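# Fit camshaft into engine case with gears correctly timed

## Task

Push the camshaft's shaft fully home in the open front bearing of the free-standing engine case, with its large gear meshed to the small crank gear in time: as the gears rotate, the marked tooth on the small gear has to enter one of the two marked gaps on the large gear. The case must end up upright, and the shaft must stay installed by itself, not only because the robot is still holding it.

## Robot and tools

ROBOT. Two six-joint Doosan M1013 arms, left_arm and right_arm, each ending in a parallel gripper whose pads open up to 50 mm. Base positions in the scene frame: left_arm at (+0.027, +0.591, 0), right_arm at (+0.082, -0.586, 0). The arms are named, not placed, left and right; left_arm sits on the +y side. Elbow range is -2.792 to 2.792 rad; the other joints allow -6.283 to 6.283. Load limits: waist and shoulder 323 N m, elbow 152, the three wrist joints 42.7 each, counting a carried part's weight.

FRAMES. One scene frame for everything: origin on the table surface midway between the arms, +z up, +x pointing out over the table. In each gripper's own frame the fingers extend along +z and close along x. end_effector_position is the point midway between the pads; fingertips stick out 17.5 mm past it. Pure rotations pivot about that point, which lies 25 mm off the last joint axis toward the gripper's -y; a flat block also projects about 9 cm toward -y and rotates with the hand. Reported hand positions can be somewhat wrong, especially at long reach.

THE ROW. Every motion command is a row of 20 numbers: left_arm x, y, z, qw, qx, qy, qz, gripper position, force_limit, speed, then the same ten for right_arm. x, y, z are an absolute target in metres and the quaternion (w first) an absolute target orientation, both in the scene frame; so each arm's first seven numbers form a pose. The last three per arm are scaled to -1..1. position: +1 fully open (50 mm), about -0.65 pads touching, -1 to grip (close until stopped). force_limit: -1 about 20 N per pad, 0 about 102 N, +1 about 185 N (actual grip up to ~17 % more). speed: -1 is 20 mm/s, 0 is 85, +1 is 150. A 0 is a real command, so to leave a gripper alone repeat its previous three values. To hold an orientation, resend your own target quaternion each time rather than the drifted reported one. For an arm meant to stay still, resend its last reported pose and its gripper values.

TOOLS.
- execute_actions: actions is a list with zero or one entry. Empty list: just returns the state. {"rows": [...], "steps": n}: 1 to 15 rows, n at most 15 steps of 1/30 s (default 15); one row per step, the last row reused if rows run out. {"steps": n} alone: a wait of up to 300 steps measured from the previous result, your reply time included. Optional pictures boolean. A call is rejected, with nothing sent, if a target lies over 0.6 m from that arm's last reported position along any gripper axis. Each step the commanded pose is clamped to within 70 mm and 16 degrees of the measured one; after the action the arm continues only to that clamped pose, so check the result and send the remainder.
- move: target is one 20-number row (absolute poses as above); speed in m/s from 0.002 to 0.5, default 0.25, rotation capped at twice that in rad/s. Each hand travels a straight line; both finish together, lasting 0.5 to 10 s (cut off at 10 s). Finger values apply at the start. No obstacle avoidance, hands lag and can overshoot speed near full stretch. Result adds a move: line with the ending (done, off_target, moving, held, fault), any limits (paced = target clipped; held = steps blocked, after which the arm may jump fast) and each hand's distance from its target.
- wait: seconds 0 to 10; robot gets nothing new.
- zoom_image: camera (cam_low, cam_left_wrist, cam_right_wrist), region [x0, y0, x1, y1] in pixels from the top-left, at most 504 by 504. Images: cam_low 672x504 pinhole, wrist cameras 616x616 fisheye.
- read_manual: section "licences" only; no motion.


RESULTS. The state line lists, per arm, hand position, quaternion and velocities. object_status: 0 moving, 1 blocked while opening, 2 blocked while closing (a real grip), 3 reached the command or pads met (usually nothing held). Any new position value resets it to 0 briefly. Fingers stay put until the position changes by at least 0.01; only then do new force or speed values apply, so open first to regrip more gently. Lost grips re-close automatically, except at force_limit -1, where status stays 2 even if the part slipped. Off-centre grips on immovable parts weaken over time. Opening in mm is roughly (250 - position_measured) x 0.202. "pose unreachable" means the clearance check altered or blocked that arm's command; HELD marks steps not sent. A "Hand target" line shows where each hand is currently being driven.

CAUTIONS. The simulation keeps running while you think. A joint torque at its limit, or 144 N of outside force on an arm or its load, stops that arm for 10 s and it yields to the contact; the arms are stiff, so aiming even slightly beyond a firm contact can trigger this, and faster approaches hit harder. Keep the arms from colliding. MOTOR HOT warns of overheating from holding loads; at the limit the brakes lock until cool. Occasional tugs may disturb held or loose parts. Nothing may leave the table; avoid drops, slips and hard pushes, and do not topple the engine case.

Each tool is called by a JSON object that holds its "method" and its "body", one argument or row to a line.

## Session

{"method": "execute_actions", "body": {
  "actions": []
}}

Scene clock: 0.00 s of 4400.00 s.
left_arm: end_effector_position=(+0.5795, +0.6494, +0.2768) position_measured=3 object_status=3 end_effector_quat_wxyz=(+0.173, +0.520, +0.809, -0.212) end_effector_velocity=(-0.000, +0.000, +0.000) end_effector_angular_velocity=(-0.000, -0.001, +0.001) | right_arm: end_effector_position=(+0.3315, -0.8386, +0.3310) position_measured=3 object_status=3 end_effector_quat_wxyz=(+0.674, -0.637, -0.238, -0.288) end_effector_velocity=(+0.000, +0.000, +0.000) end_effector_angular_velocity=(+0.001, +0.000, +0.001)
Joint positions: left_arm=[ 0.405  0.15   1.853 -0.561  1.313  0.095] | right_arm=[-1.307  0.416  2.031  0.554  2.267 -0.416]
Joint velocities: left_arm=[ 0.    -0.001  0.    -0.001  0.     0.   ] | right_arm=[ 0.001 -0.     0.    -0.     0.001  0.   ]
Hand target (left_arm): +0.580, +0.649, +0.277; +0.173, +0.520, +0.809, -0.212
Hand target (right_arm): +0.332, -0.839, +0.331; +0.674, -0.637, -0.238, -0.288

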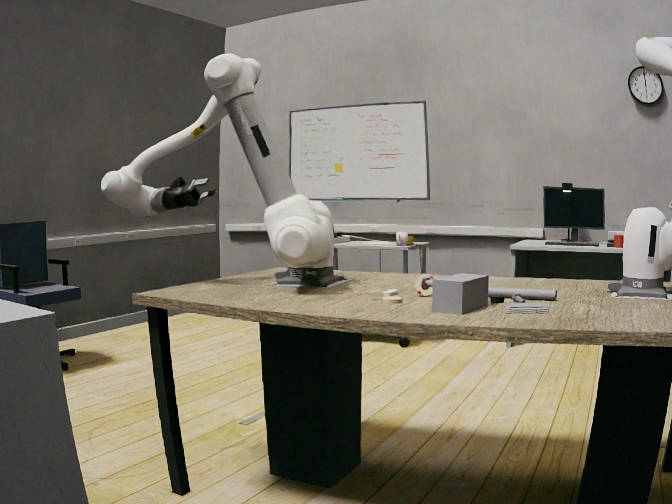

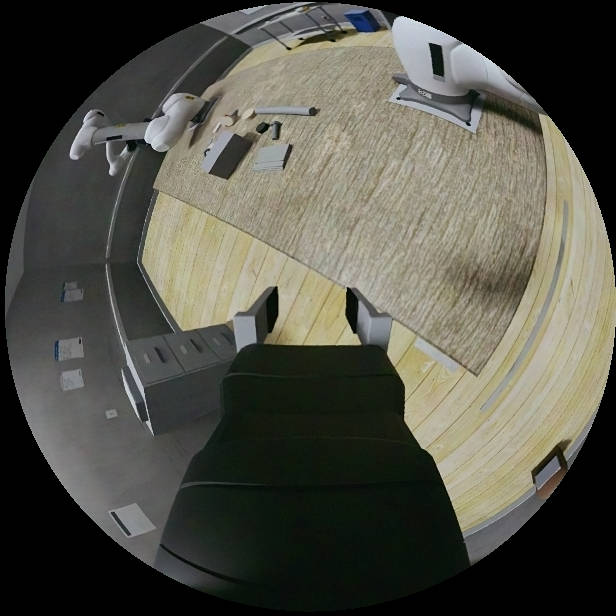

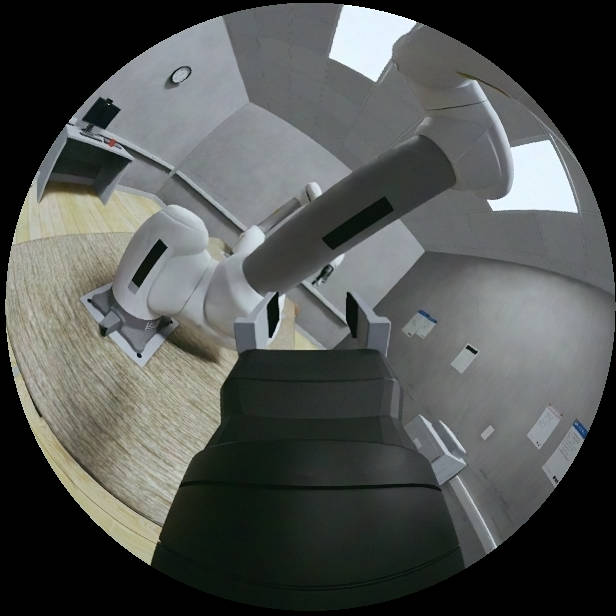

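{"method": "zoom_image", "body": {
  "camera": "cam_low",
  "region": [360, 250, 570, 330]
}}

{"method": "zoom_image", "body": {
  "camera": "cam_left_wrist",
  "region": [180, 80, 330, 190]
}}

Region (360, 250, 570, 330) of cam_low's 672x504 image, scaled by 2.400, with more detail than that image has; it fills the top 192 rows of this view, and the rest is white.

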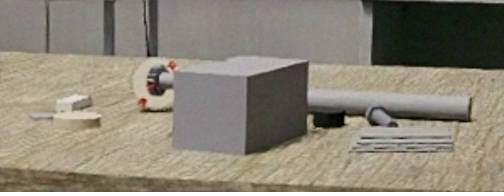

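Region (180, 80, 330, 190) of cam_left_wrist's 616x616 image, scaled by 3.360, with more detail than that image has; it fills the top 370 rows of this view, and the rest is white.

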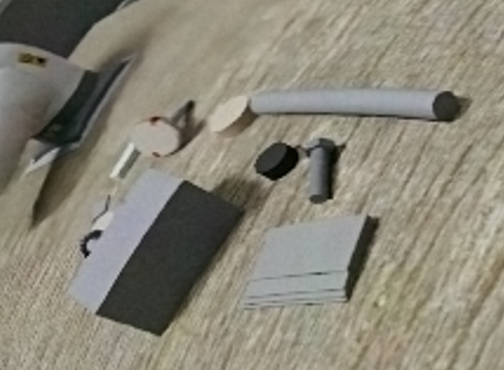

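{"method": "move", "body": {
  "target": [0.42,0.2,0.28,0,0,1,0,1,0,0, 0.5,-0.3,0.2,0.38,-0.925,0,0,1,0,0],
  "speed": 0.3
}}

Scene clock: 9.10 s of 4400.00 s.
left_arm: end_effector_position=(+0.4192, +0.2004, +0.2798) position_measured=3 object_status=3 end_effector_quat_wxyz=(-0.001, -0.000, +1.000, +0.001) end_effector_velocity=(+0.001, +0.001, -0.000) end_effector_angular_velocity=(+0.001, -0.000, -0.000) | right_arm: end_effector_position=(+0.5008, -0.2997, +0.1998) position_measured=3 object_status=3 end_effector_quat_wxyz=(-0.379, +0.925, +0.000, -0.000) end_effector_velocity=(+0.000, +0.000, -0.000) end_effector_angular_velocity=(-0.001, +0.000, +0.001)
Joint positions: left_arm=[-0.739  0.015  1.9   -0.     1.229 -2.386] | right_arm=[-0.057  0.009  2.294  0.944  1.045  1.034]
Joint velocities: left_arm=[ 0.001  0.    -0.     0.001  0.     0.001] | right_arm=[ 0.001  0.001 -0.001 -0.001 -0.     0.001]
Hand target (left_arm): +0.419, +0.200, +0.280; -0.001, -0.000, +1.000, +0.001
Hand target (right_arm): +0.501, -0.300, +0.200; -0.379, +0.925, +0.000, -0.001
Off the commanded pose (left_arm): 0.001 m, 0 deg.
Off the commanded pose (right_arm): 0.001 m, 0 deg.
After step 90, 3.50 s passed at rest.
move: done

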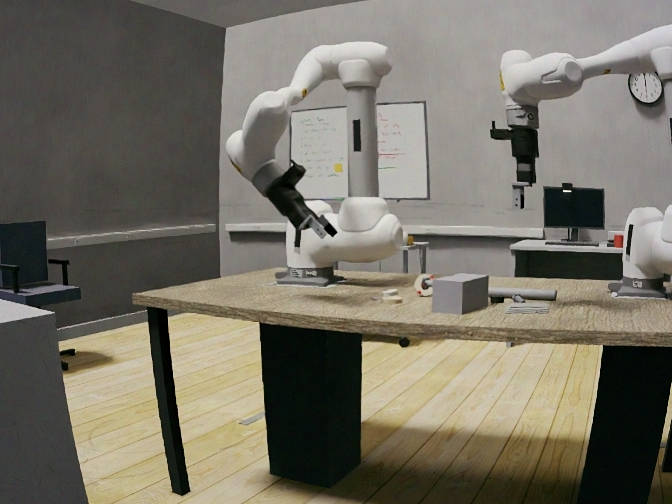

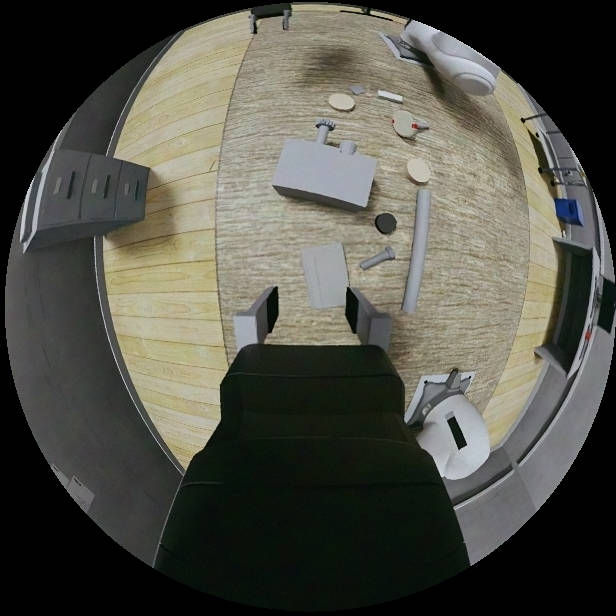

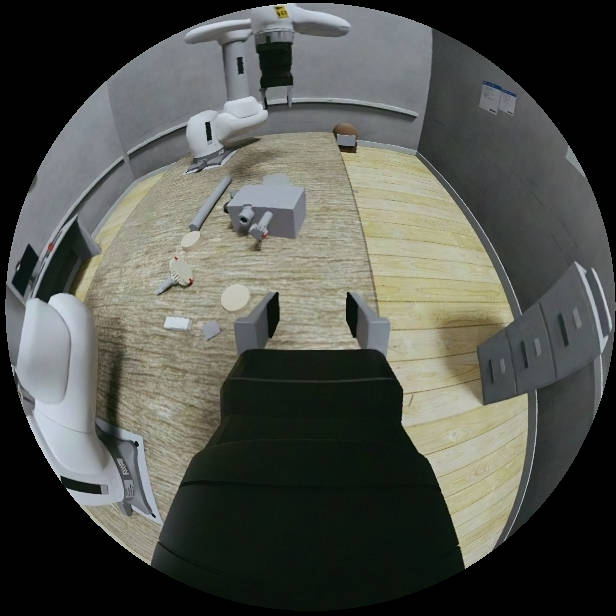

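{"method": "zoom_image", "body": {
  "camera": "cam_right_wrist",
  "region": [140, 170, 320, 340]
}}

{"method": "zoom_image", "body": {
  "camera": "cam_left_wrist",
  "region": [260, 70, 450, 230]
}}

Region (140, 170, 320, 340) of cam_right_wrist's 616x616 image, scaled by 2.800, with more detail than that image has.

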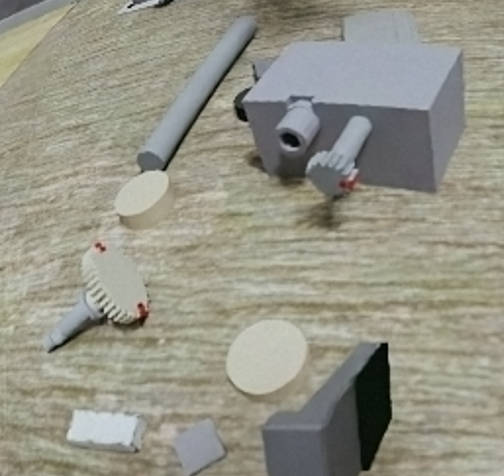

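Region (260, 70, 450, 230) of cam_left_wrist's 616x616 image, scaled by 2.653, with more detail than that image has; it fills the top 424 rows of this view, and the rest is white.

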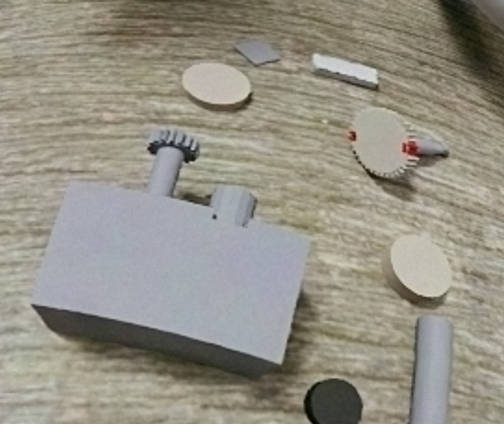

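{"method": "move", "body": {
  "target": [0.39,0.06,0.17,0,0,1,0,1,0,0, 0.2,-0.2,0.12,0,1,0,0,1,0,0],
  "speed": 0.3
}}

{"method": "zoom_image", "body": {
  "camera": "cam_right_wrist",
  "region": [230, 160, 390, 300]
}}

{"method": "zoom_image", "body": {
  "camera": "cam_left_wrist",
  "region": [210, 130, 430, 320]
}}

Scene clock: 19.67 s of 4400.00 s.
left_arm: end_effector_position=(+0.3899, +0.0601, +0.1700) position_measured=3 object_status=3 end_effector_quat_wxyz=(+0.000, -0.000, +1.000, +0.000) end_effector_velocity=(+0.000, +0.000, +0.000) end_effector_angular_velocity=(-0.001, +0.001, -0.000) | right_arm: end_effector_position=(+0.2004, -0.1997, +0.1201) position_measured=3 object_status=3 end_effector_quat_wxyz=(+0.001, +1.000, -0.000, +0.001) end_effector_velocity=(-0.001, -0.000, -0.001) end_effector_angular_velocity=(-0.003, +0.000, +0.001)
Joint positions: left_arm=[-0.929  0.227  1.874  0.     1.041 -2.576] | right_arm=[ 1.059 -0.097  2.334 -0.002  0.906  2.738]
Joint velocities: left_arm=[ 0.001 -0.    -0.    -0.001  0.     0.002] | right_arm=[ 0.003  0.002  0.    -0.001  0.     0.002]
Hand target (left_arm): +0.390, +0.060, +0.170; +0.000, -0.000, +1.000, +0.000
Hand target (right_arm): +0.200, -0.200, +0.120; +0.001, +1.000, -0.000, +0.001
Off the commanded pose (left_arm): 0.000 m, 0 deg.
Off the commanded pose (right_arm): 0.000 m, 0 deg.
After step 90, 5.73 s passed at rest.
move: done

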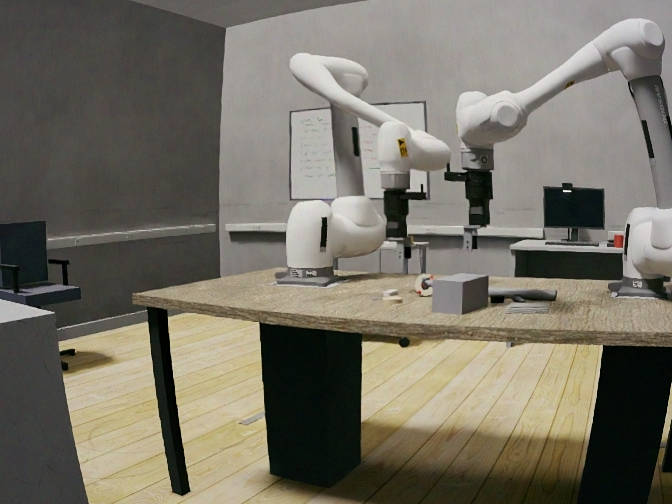

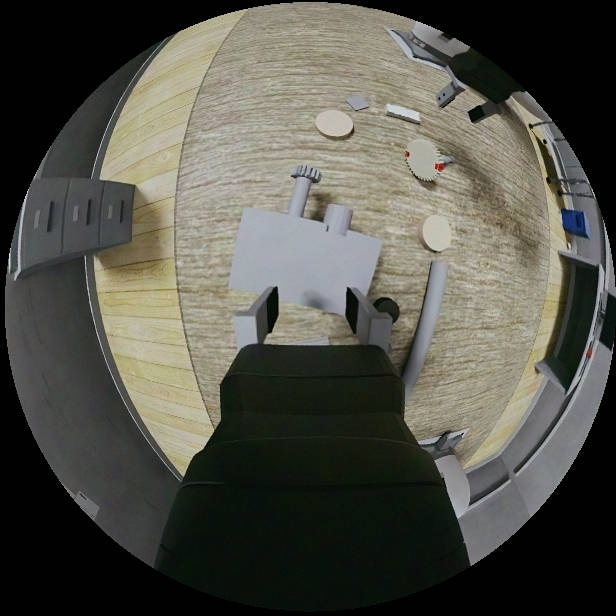

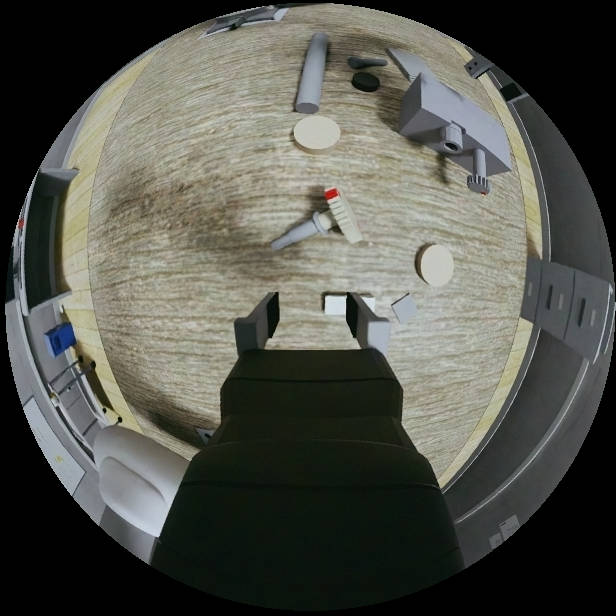

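Region (230, 160, 390, 300) of cam_right_wrist's 616x616 image, scaled by 3.150, with more detail than that image has; it fills the top 441 rows of this view, and the rest is white.

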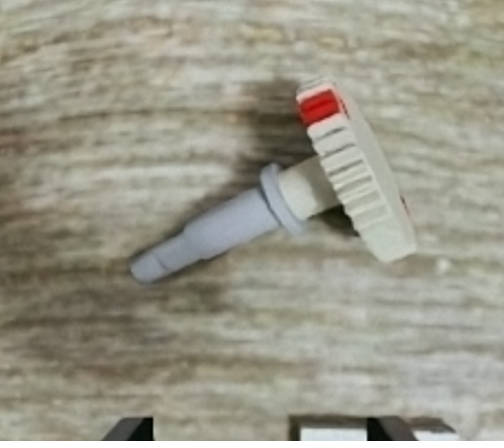

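Region (210, 130, 430, 320) of cam_left_wrist's 616x616 image, scaled by 2.291, with more detail than that image has; it fills the top 435 rows of this view, and the rest is white.

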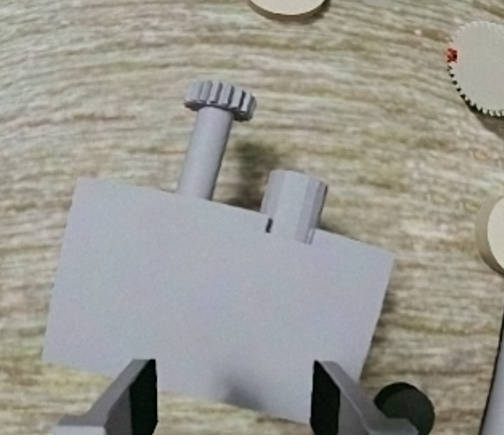

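{"method": "move", "body": {
  "target": [0.387,0.125,0.14,-0.0293,0.1093,0.9597,-0.2571,0.6,0,0, 0.214,-0.131,0.107,-0.0331,0.9648,0.2138,0.1494,0.34,0,0]
}}

{"method": "zoom_image", "body": {
  "camera": "cam_right_wrist",
  "region": [210, 210, 410, 360]
}}

Scene clock: 45.53 s of 4400.00 s.
left_arm: end_effector_position=(+0.3872, +0.1248, +0.1402) position_measured=63 object_status=3 end_effector_quat_wxyz=(-0.029, +0.109, +0.960, -0.257) end_effector_velocity=(-0.000, -0.001, -0.001) end_effector_angular_velocity=(-0.001, +0.002, -0.001) | right_arm: end_effector_position=(+0.2141, -0.1309, +0.1069) position_measured=101 object_status=3 end_effector_quat_wxyz=(-0.033, +0.965, +0.214, +0.150) end_effector_velocity=(+0.000, -0.000, +0.001) end_effector_angular_velocity=(+0.001, -0.001, -0.001)
Joint positions: left_arm=[-0.633  0.133  2.175 -0.741  0.716 -1.51 ] | right_arm=[ 1.229 -0.028  2.335 -0.389  0.677  2.756]
Joint velocities: left_arm=[ 0.     0.002 -0.    -0.004  0.001  0.005] | right_arm=[-0.    -0.002  0.    -0.     0.     0.   ]
Hand target (left_arm): +0.387, +0.125, +0.140; -0.029, +0.109, +0.960, -0.257
Hand target (right_arm): +0.214, -0.131, +0.107; -0.033, +0.965, +0.214, +0.150
Off the commanded pose (left_arm): 0.000 m, 0 deg.
Off the commanded pose (right_arm): 0.000 m, 0 deg.
After step 90, 21.27 s passed at rest.
move: done

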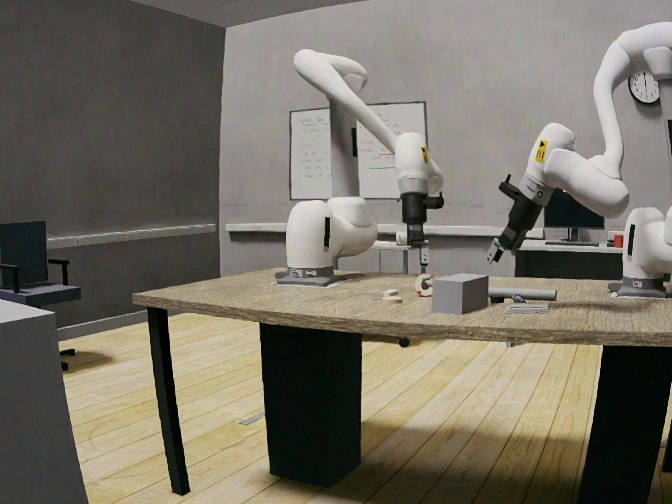

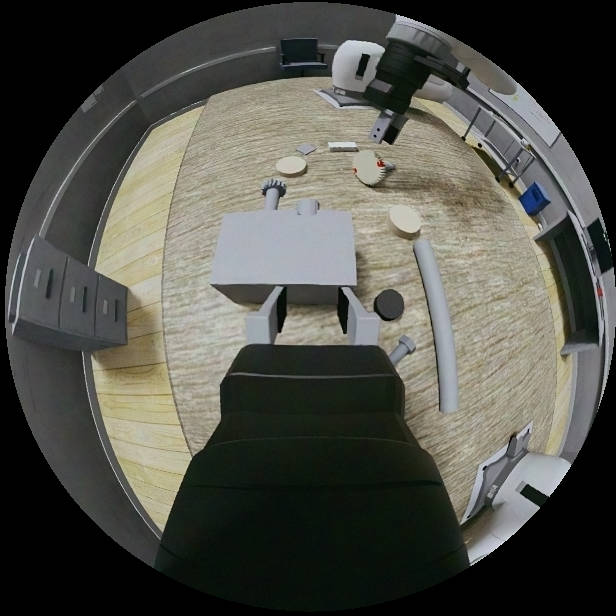

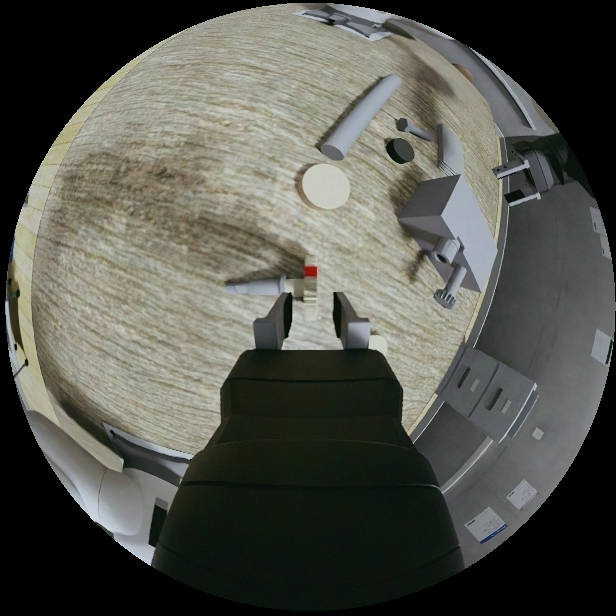

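Region (210, 210, 410, 360) of cam_right_wrist's 616x616 image, scaled by 2.520, with more detail than that image has; it fills the top 378 rows of this view, and the rest is white.

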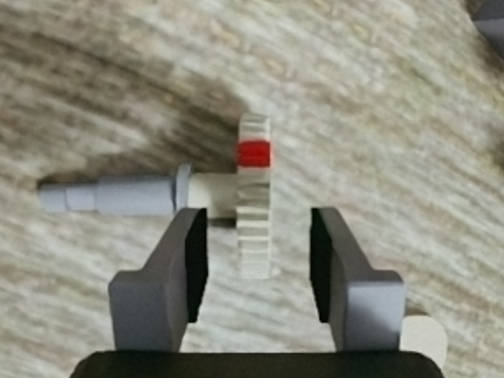

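{"method": "move", "body": {
  "target": [0.385,0.116,0.078,-0.0293,0.1093,0.9597,-0.2571,0.6,0,0, 0.2245,-0.123,0.061,-0.0331,0.9648,0.2138,0.1494,0.14,0,0],
  "speed": 0.06
}}

{"method": "zoom_image", "body": {
  "camera": "cam_right_wrist",
  "region": [190, 210, 410, 360]
}}

{"method": "zoom_image", "body": {
  "camera": "cam_low",
  "region": [390, 240, 530, 320]
}}

{"method": "zoom_image", "body": {
  "camera": "cam_left_wrist",
  "region": [330, 80, 450, 190]
}}

Scene clock: 52.77 s of 4400.00 s.
left_arm: end_effector_position=(+0.3850, +0.1160, +0.0780) position_measured=63 object_status=3 end_effector_quat_wxyz=(-0.029, +0.109, +0.960, -0.257) end_effector_velocity=(-0.000, +0.000, -0.000) end_effector_angular_velocity=(+0.000, -0.000, -0.000) | right_arm: end_effector_position=(+0.2245, -0.1230, +0.0610) position_measured=132 object_status=3 end_effector_quat_wxyz=(-0.033, +0.965, +0.214, +0.149) end_effector_velocity=(-0.000, +0.001, +0.000) end_effector_angular_velocity=(+0.002, -0.000, +0.000)
Joint positions: left_arm=[-0.65   0.228  2.214 -0.864  0.615 -1.369] | right_arm=[ 1.208  0.061  2.361 -0.449  0.565  2.812]
Joint velocities: left_arm=[ 0.001  0.     0.001 -0.001 -0.     0.002] | right_arm=[ 0.001 -0.    -0.    -0.    -0.001  0.001]
Hand target (left_arm): +0.385, +0.116, +0.078; -0.029, +0.109, +0.960, -0.257
Hand target (right_arm): +0.224, -0.123, +0.061; -0.033, +0.965, +0.214, +0.149
Off the commanded pose (left_arm): 0.000 m, 0 deg.
Off the commanded pose (right_arm): 0.000 m, 0 deg.
After step 90, 2.87 s passed at rest.
move: done

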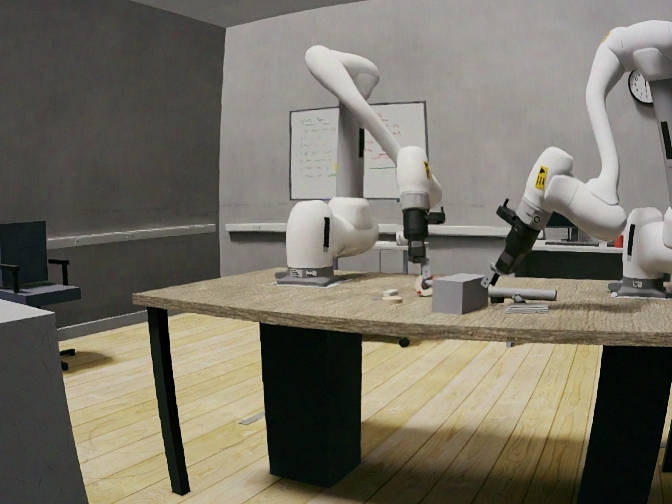

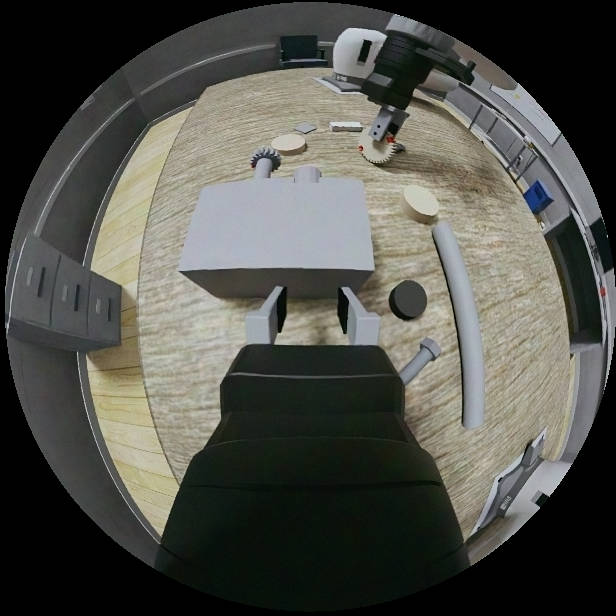

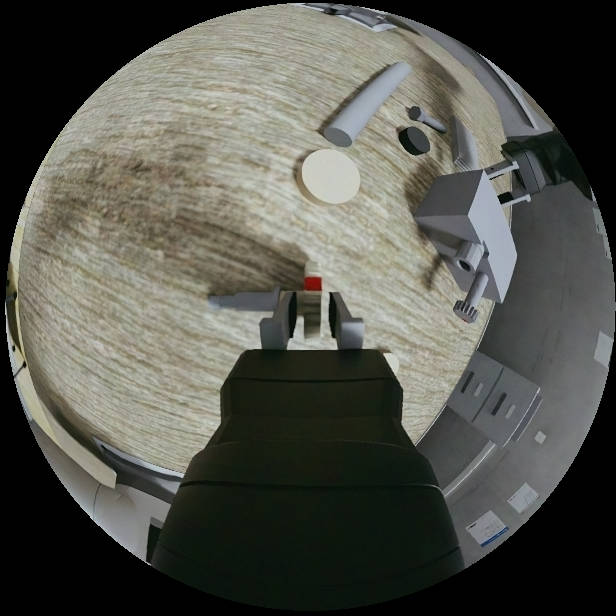

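Region (190, 210, 410, 360) of cam_right_wrist's 616x616 image, scaled by 2.291, with more detail than that image has; it fills the top 344 rows of this view, and the rest is white.

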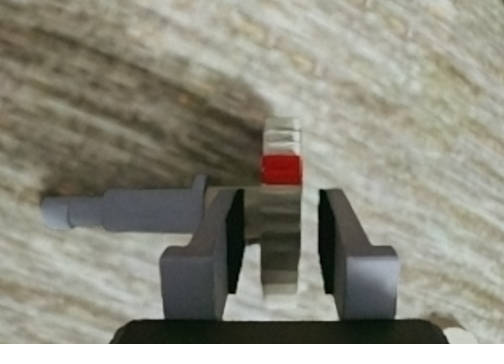

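Region (390, 240, 530, 320) of cam_low's 672x504 image, scaled by 3.600, with more detail than that image has; it fills the top 288 rows of this view, and the rest is white.

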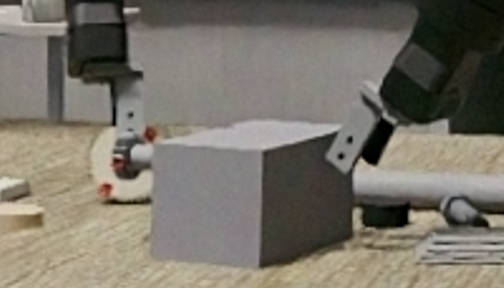

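Region (330, 80, 450, 190) of cam_left_wrist's 616x616 image, scaled by 4.200, with more detail than that image has; it fills the top 462 rows of this view, and the rest is white.

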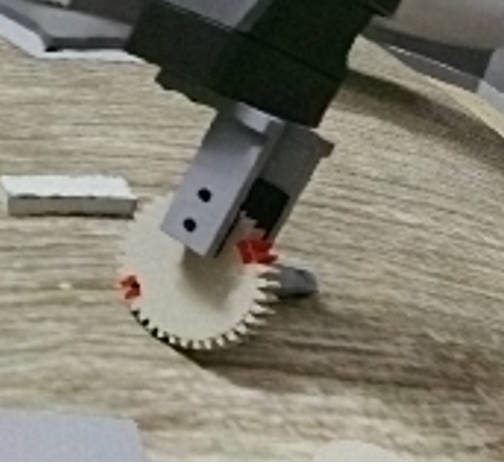

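{"method": "move", "body": {
  "target": [0.385,0.116,0.078,-0.0293,0.1093,0.9597,-0.2571,0.6,0,0, 0.2245,-0.123,0.061,-0.0331,0.9648,0.2138,0.1494,-1,0.3,-0.7]
}}

{"method": "move", "body": {
  "target": [0.385,0.116,0.078,-0.0293,0.1093,0.9597,-0.2571,0.6,0,0, 0.225,-0.14,0.12,0,0.9763,0.2164,0,-1,0.3,-0.7],
  "speed": 0.12
}}

Scene clock: 57.03 s of 4400.00 s.
left_arm: end_effector_position=(+0.3850, +0.1160, +0.0780) position_measured=63 object_status=3 end_effector_quat_wxyz=(-0.029, +0.109, +0.960, -0.257) end_effector_velocity=(-0.001, +0.001, -0.001) end_effector_angular_velocity=(+0.002, +0.002, -0.000) | right_arm: end_effector_position=(+0.2245, -0.1231, +0.0609) position_measured=197 object_status=2 end_effector_quat_wxyz=(-0.033, +0.965, +0.214, +0.149) end_effector_velocity=(-0.000, +0.000, +0.000) end_effector_angular_velocity=(+0.000, +0.000, -0.000)
Joint positions: left_arm=[-0.65   0.228  2.215 -0.864  0.615 -1.369] | right_arm=[ 1.208  0.061  2.361 -0.449  0.566  2.812]
Joint velocities: left_arm=[-0.001  0.001  0.001  0.001 -0.    -0.001] | right_arm=[ 0.  0. -0. -0. -0.  0.]
Hand target (left_arm): +0.385, +0.116, +0.078; -0.029, +0.109, +0.960, -0.257
Hand target (right_arm): +0.225, -0.123, +0.061; -0.033, +0.965, +0.214, +0.149
Off the commanded pose (left_arm): 0.000 m, 0 deg.
Off the commanded pose (right_arm): 0.000 m, 0 deg.
After step 90, 0.57 s passed at rest.
move: done

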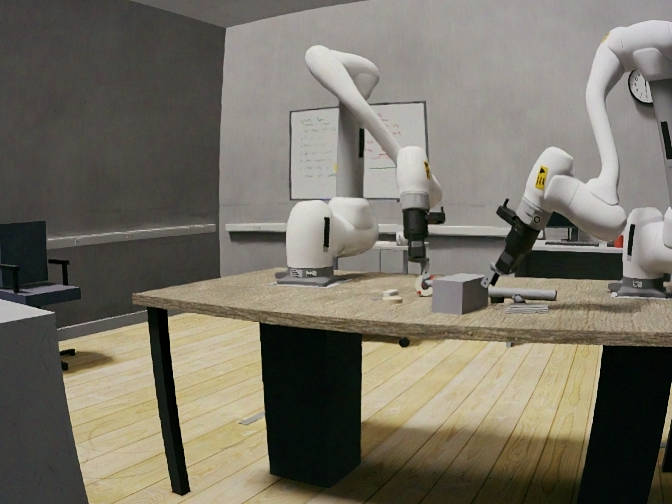

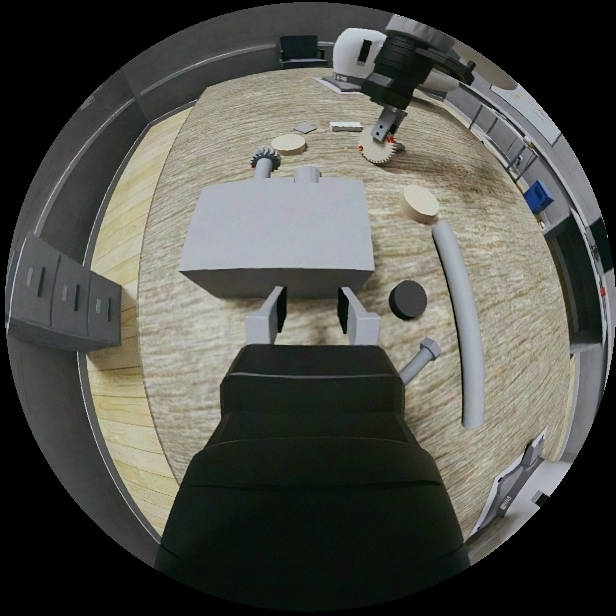

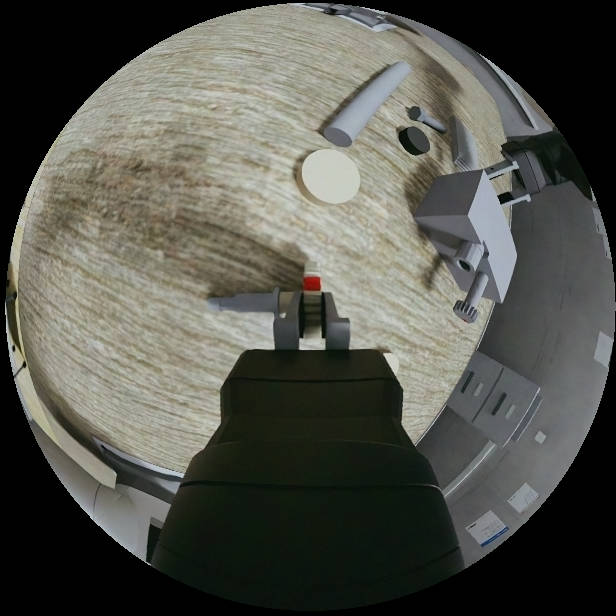

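Scene clock: 58.60 s of 4400.00 s.
left_arm: end_effector_position=(+0.3850, +0.1160, +0.0780) position_measured=63 object_status=3 end_effector_quat_wxyz=(-0.029, +0.109, +0.960, -0.257) end_effector_velocity=(-0.001, +0.000, -0.000) end_effector_angular_velocity=(+0.001, -0.000, -0.002) | right_arm: end_effector_position=(+0.2249, -0.1401, +0.1201) position_measured=197 object_status=2 end_effector_quat_wxyz=(-0.000, +0.976, +0.217, -0.000) end_effector_velocity=(-0.000, -0.000, -0.001) end_effector_angular_velocity=(-0.003, +0.002, -0.000)
Joint positions: left_arm=[-0.65   0.228  2.215 -0.864  0.615 -1.369] | right_arm=[1.04  0.019 2.224 0.001 0.898 2.28 ]
Joint velocities: left_arm=[-0.001 -0.     0.001  0.     0.     0.001] | right_arm=[-0.001  0.002  0.     0.001  0.    -0.001]
Hand target (left_arm): +0.385, +0.116, +0.078; -0.029, +0.109, +0.960, -0.257
Hand target (right_arm): +0.225, -0.140, +0.120; -0.000, +0.976, +0.216, -0.000
Off the commanded pose (left_arm): 0.000 m, 0 deg.
Off the commanded pose (right_arm): 0.000 m, 0 deg.
move: done

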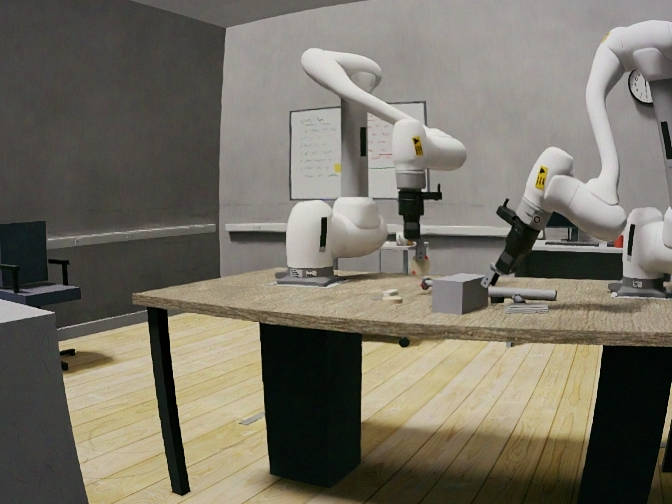

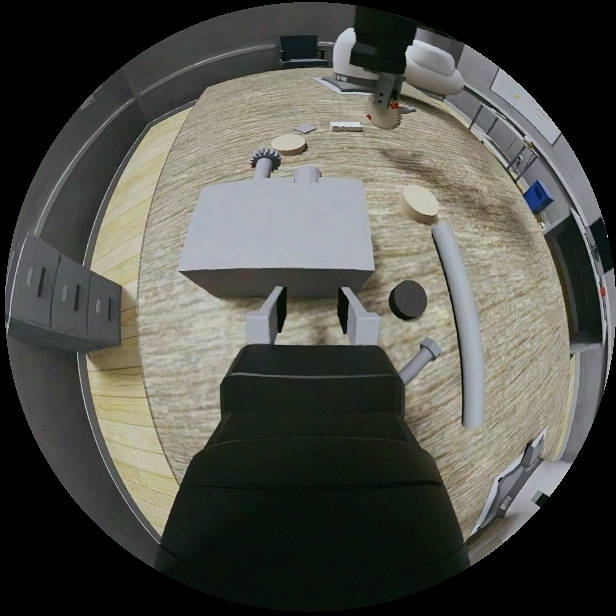

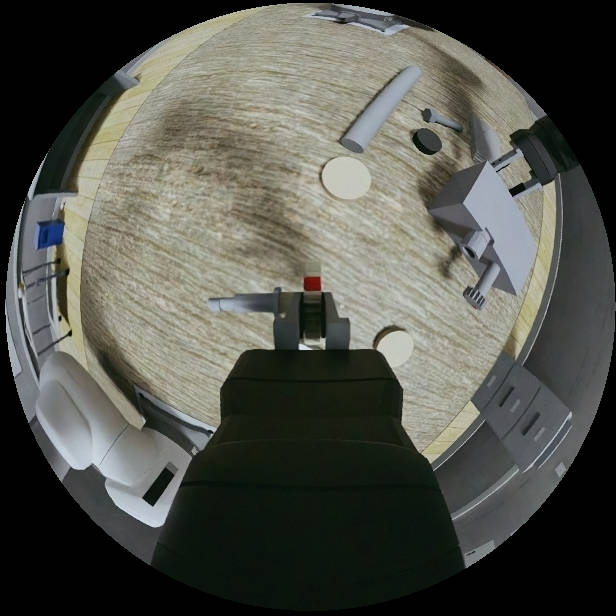

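{"method": "move", "body": {
  "target": [0.385,0.116,0.078,-0.0293,0.1093,0.9597,-0.2571,0.6,0,0, 0.328,-0.134,0.112,0,0.6225,-0.7826,0,-1,0.3,-0.7],
  "speed": 0.45
}}

{"method": "zoom_image", "body": {
  "camera": "cam_right_wrist",
  "region": [130, 200, 350, 360]
}}

{"method": "zoom_image", "body": {
  "camera": "cam_low",
  "region": [370, 240, 490, 320]
}}

{"method": "zoom_image", "body": {
  "camera": "cam_left_wrist",
  "region": [240, 80, 370, 200]
}}

Scene clock: 65.63 s of 4400.00 s.
left_arm: end_effector_position=(+0.3850, +0.1160, +0.0780) position_measured=63 object_status=3 end_effector_quat_wxyz=(-0.029, +0.109, +0.960, -0.257) end_effector_velocity=(-0.000, +0.000, -0.000) end_effector_angular_velocity=(+0.000, -0.000, -0.002) | right_arm: end_effector_position=(+0.3281, -0.1341, +0.1120) position_measured=197 object_status=2 end_effector_quat_wxyz=(-0.000, -0.623, +0.783, +0.000) end_effector_velocity=(-0.000, +0.001, -0.000) end_effector_angular_velocity=(-0.000, -0.000, +0.000)
Joint positions: left_arm=[-0.65   0.228  2.214 -0.864  0.615 -1.369] | right_arm=[0.945 0.119 2.134 0.    0.889 4.42 ]
Joint velocities: left_arm=[-0.     0.     0.    -0.    -0.     0.002] | right_arm=[ 0.001  0.001 -0.001 -0.001 -0.001  0.001]
Hand target (left_arm): +0.385, +0.116, +0.078; -0.029, +0.109, +0.960, -0.257
Hand target (right_arm): +0.328, -0.134, +0.112; -0.000, -0.623, +0.783, +0.000
Off the commanded pose (left_arm): 0.000 m, 0 deg.
Off the commanded pose (right_arm): 0.000 m, 0 deg.
After step 90, 1.10 s passed at rest.
move: done

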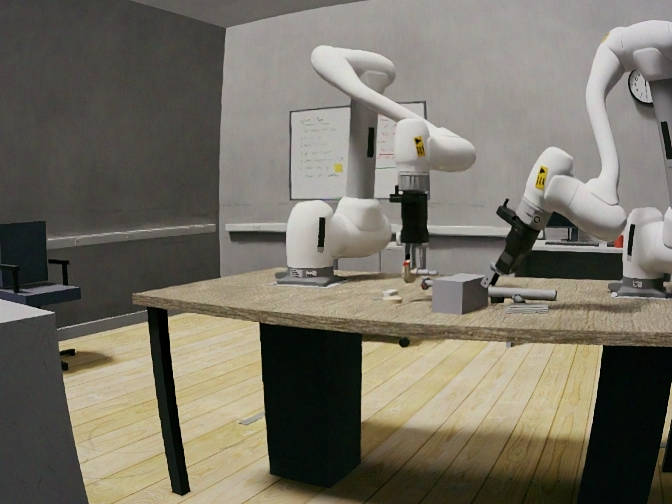

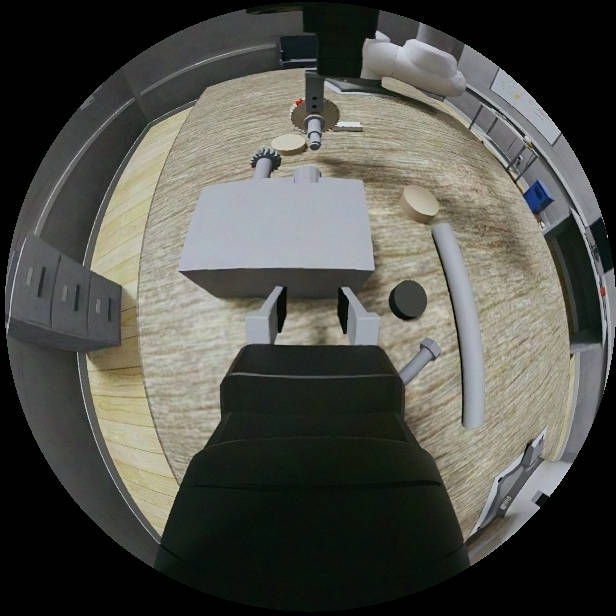

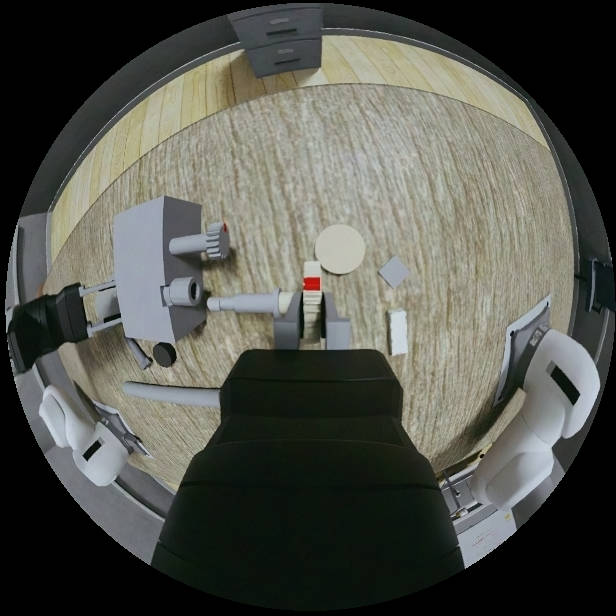

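Region (130, 200, 350, 360) of cam_right_wrist's 616x616 image, scaled by 2.291, with more detail than that image has; it fills the top 367 rows of this view, and the rest is white.

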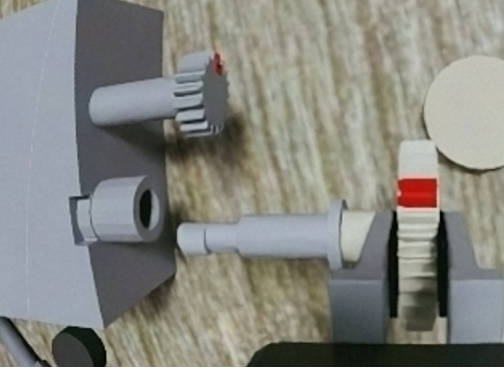

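Region (370, 240, 490, 320) of cam_low's 672x504 image, scaled by 4.200, with more detail than that image has.

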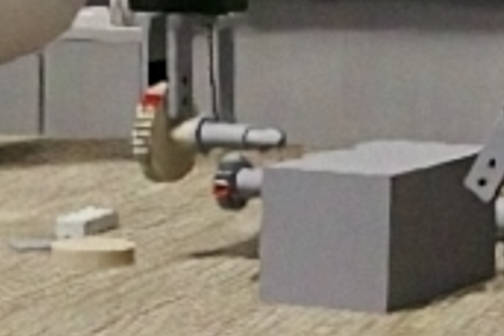

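Region (240, 80, 370, 200) of cam_left_wrist's 616x616 image, scaled by 3.877, with more detail than that image has; it fills the top 465 rows of this view, and the rest is white.

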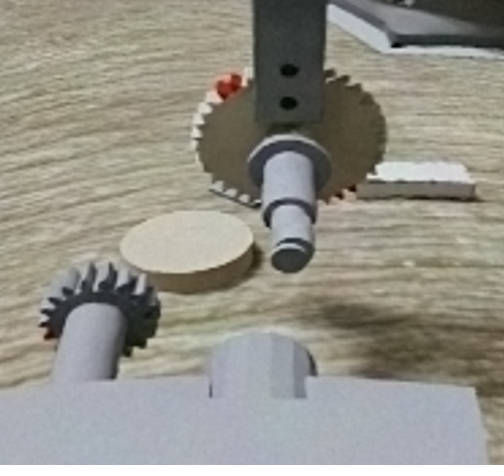

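{"method": "move", "body": {
  "target": [0.3835,0.109,0.07,-0.0293,0.1093,0.9597,-0.2571,0.6,0,0, 0.338,-0.124,0.09,0,0.6225,-0.7826,0,-1,0.3,-0.7],
  "speed": 0.05
}}

{"method": "zoom_image", "body": {
  "camera": "cam_right_wrist",
  "region": [140, 210, 300, 340]
}}

{"method": "zoom_image", "body": {
  "camera": "cam_low",
  "region": [390, 250, 510, 320]
}}

{"method": "zoom_image", "body": {
  "camera": "cam_left_wrist",
  "region": [240, 90, 350, 190]
}}

Scene clock: 72.60 s of 4400.00 s.
left_arm: end_effector_position=(+0.3835, +0.1090, +0.0700) position_measured=63 object_status=3 end_effector_quat_wxyz=(-0.029, +0.109, +0.960, -0.257) end_effector_velocity=(-0.000, -0.000, -0.000) end_effector_angular_velocity=(+0.000, +0.000, -0.000) | right_arm: end_effector_position=(+0.3380, -0.1240, +0.0900) position_measured=197 object_status=2 end_effector_quat_wxyz=(+0.000, -0.623, +0.783, +0.000) end_effector_velocity=(-0.000, -0.000, -0.001) end_effector_angular_velocity=(-0.002, +0.001, +0.000)
Joint positions: left_arm=[-0.662  0.244  2.214 -0.884  0.599 -1.357] | right_arm=[0.938 0.165 2.129 0.    0.847 4.414]
Joint velocities: left_arm=[-0.001  0.     0.    -0.    -0.    -0.   ] | right_arm=[ 0.     0.001  0.    -0.     0.     0.   ]
Hand target (left_arm): +0.383, +0.109, +0.070; -0.029, +0.109, +0.960, -0.257
Hand target (right_arm): +0.338, -0.124, +0.090; -0.000, -0.623, +0.783, +0.000
Off the commanded pose (left_arm): 0.000 m, 0 deg.
Off the commanded pose (right_arm): 0.000 m, 0 deg.
After step 90, 3.17 s passed at rest.
move: done

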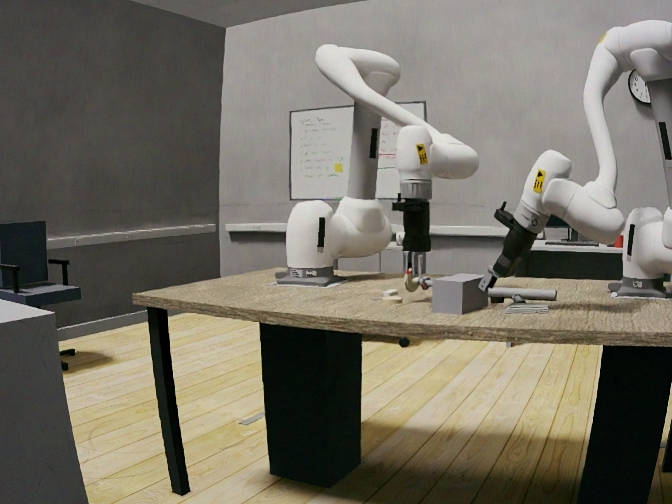

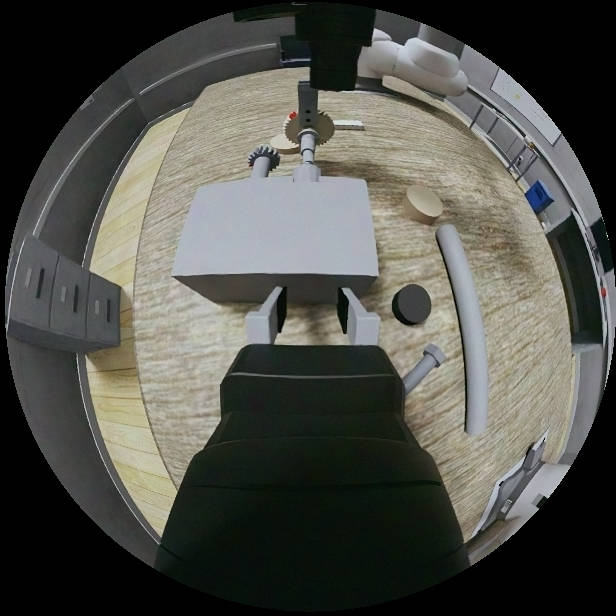

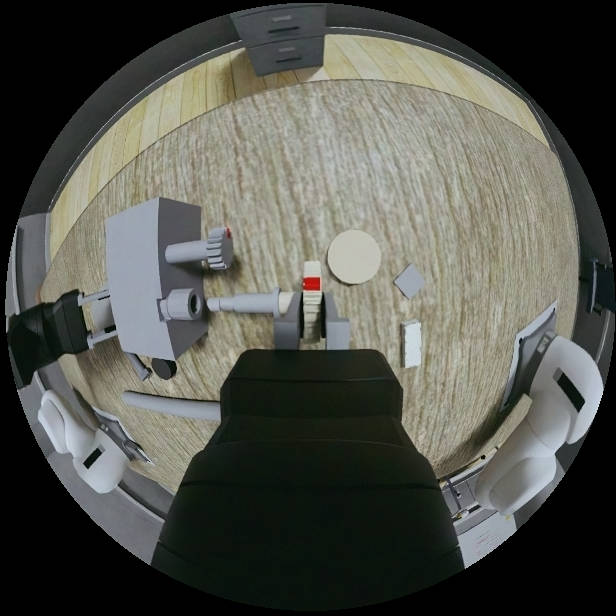

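Region (140, 210, 300, 340) of cam_right_wrist's 616x616 image, scaled by 3.150, with more detail than that image has; it fills the top 410 rows of this view, and the rest is white.

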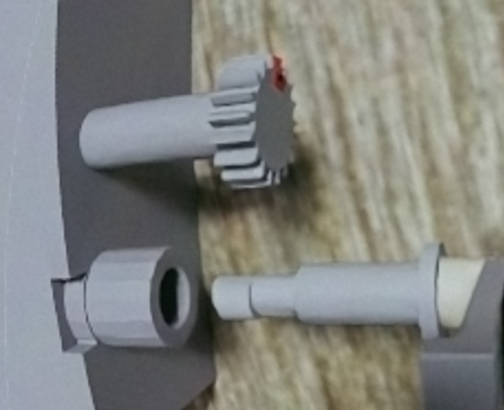

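Region (390, 250, 510, 320) of cam_low's 672x504 image, scaled by 4.200, with more detail than that image has; it fills the top 294 rows of this view, and the rest is white.

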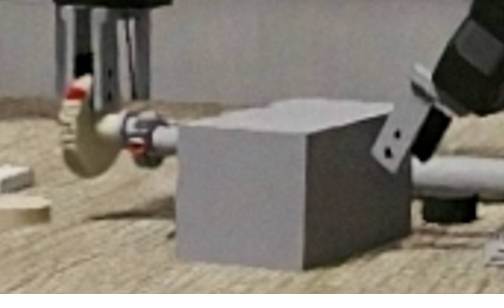

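Region (240, 90, 350, 190) of cam_left_wrist's 616x616 image, scaled by 4.582, with more detail than that image has; it fills the top 458 rows of this view, and the rest is white.

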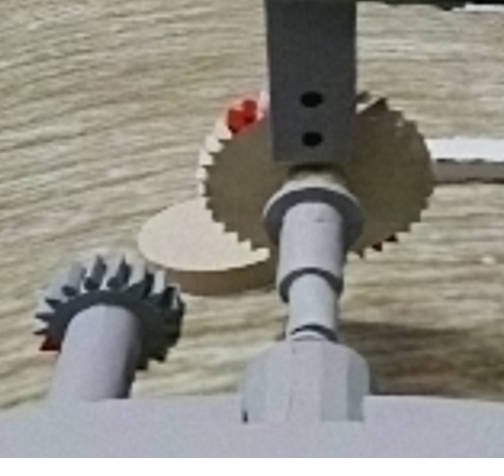

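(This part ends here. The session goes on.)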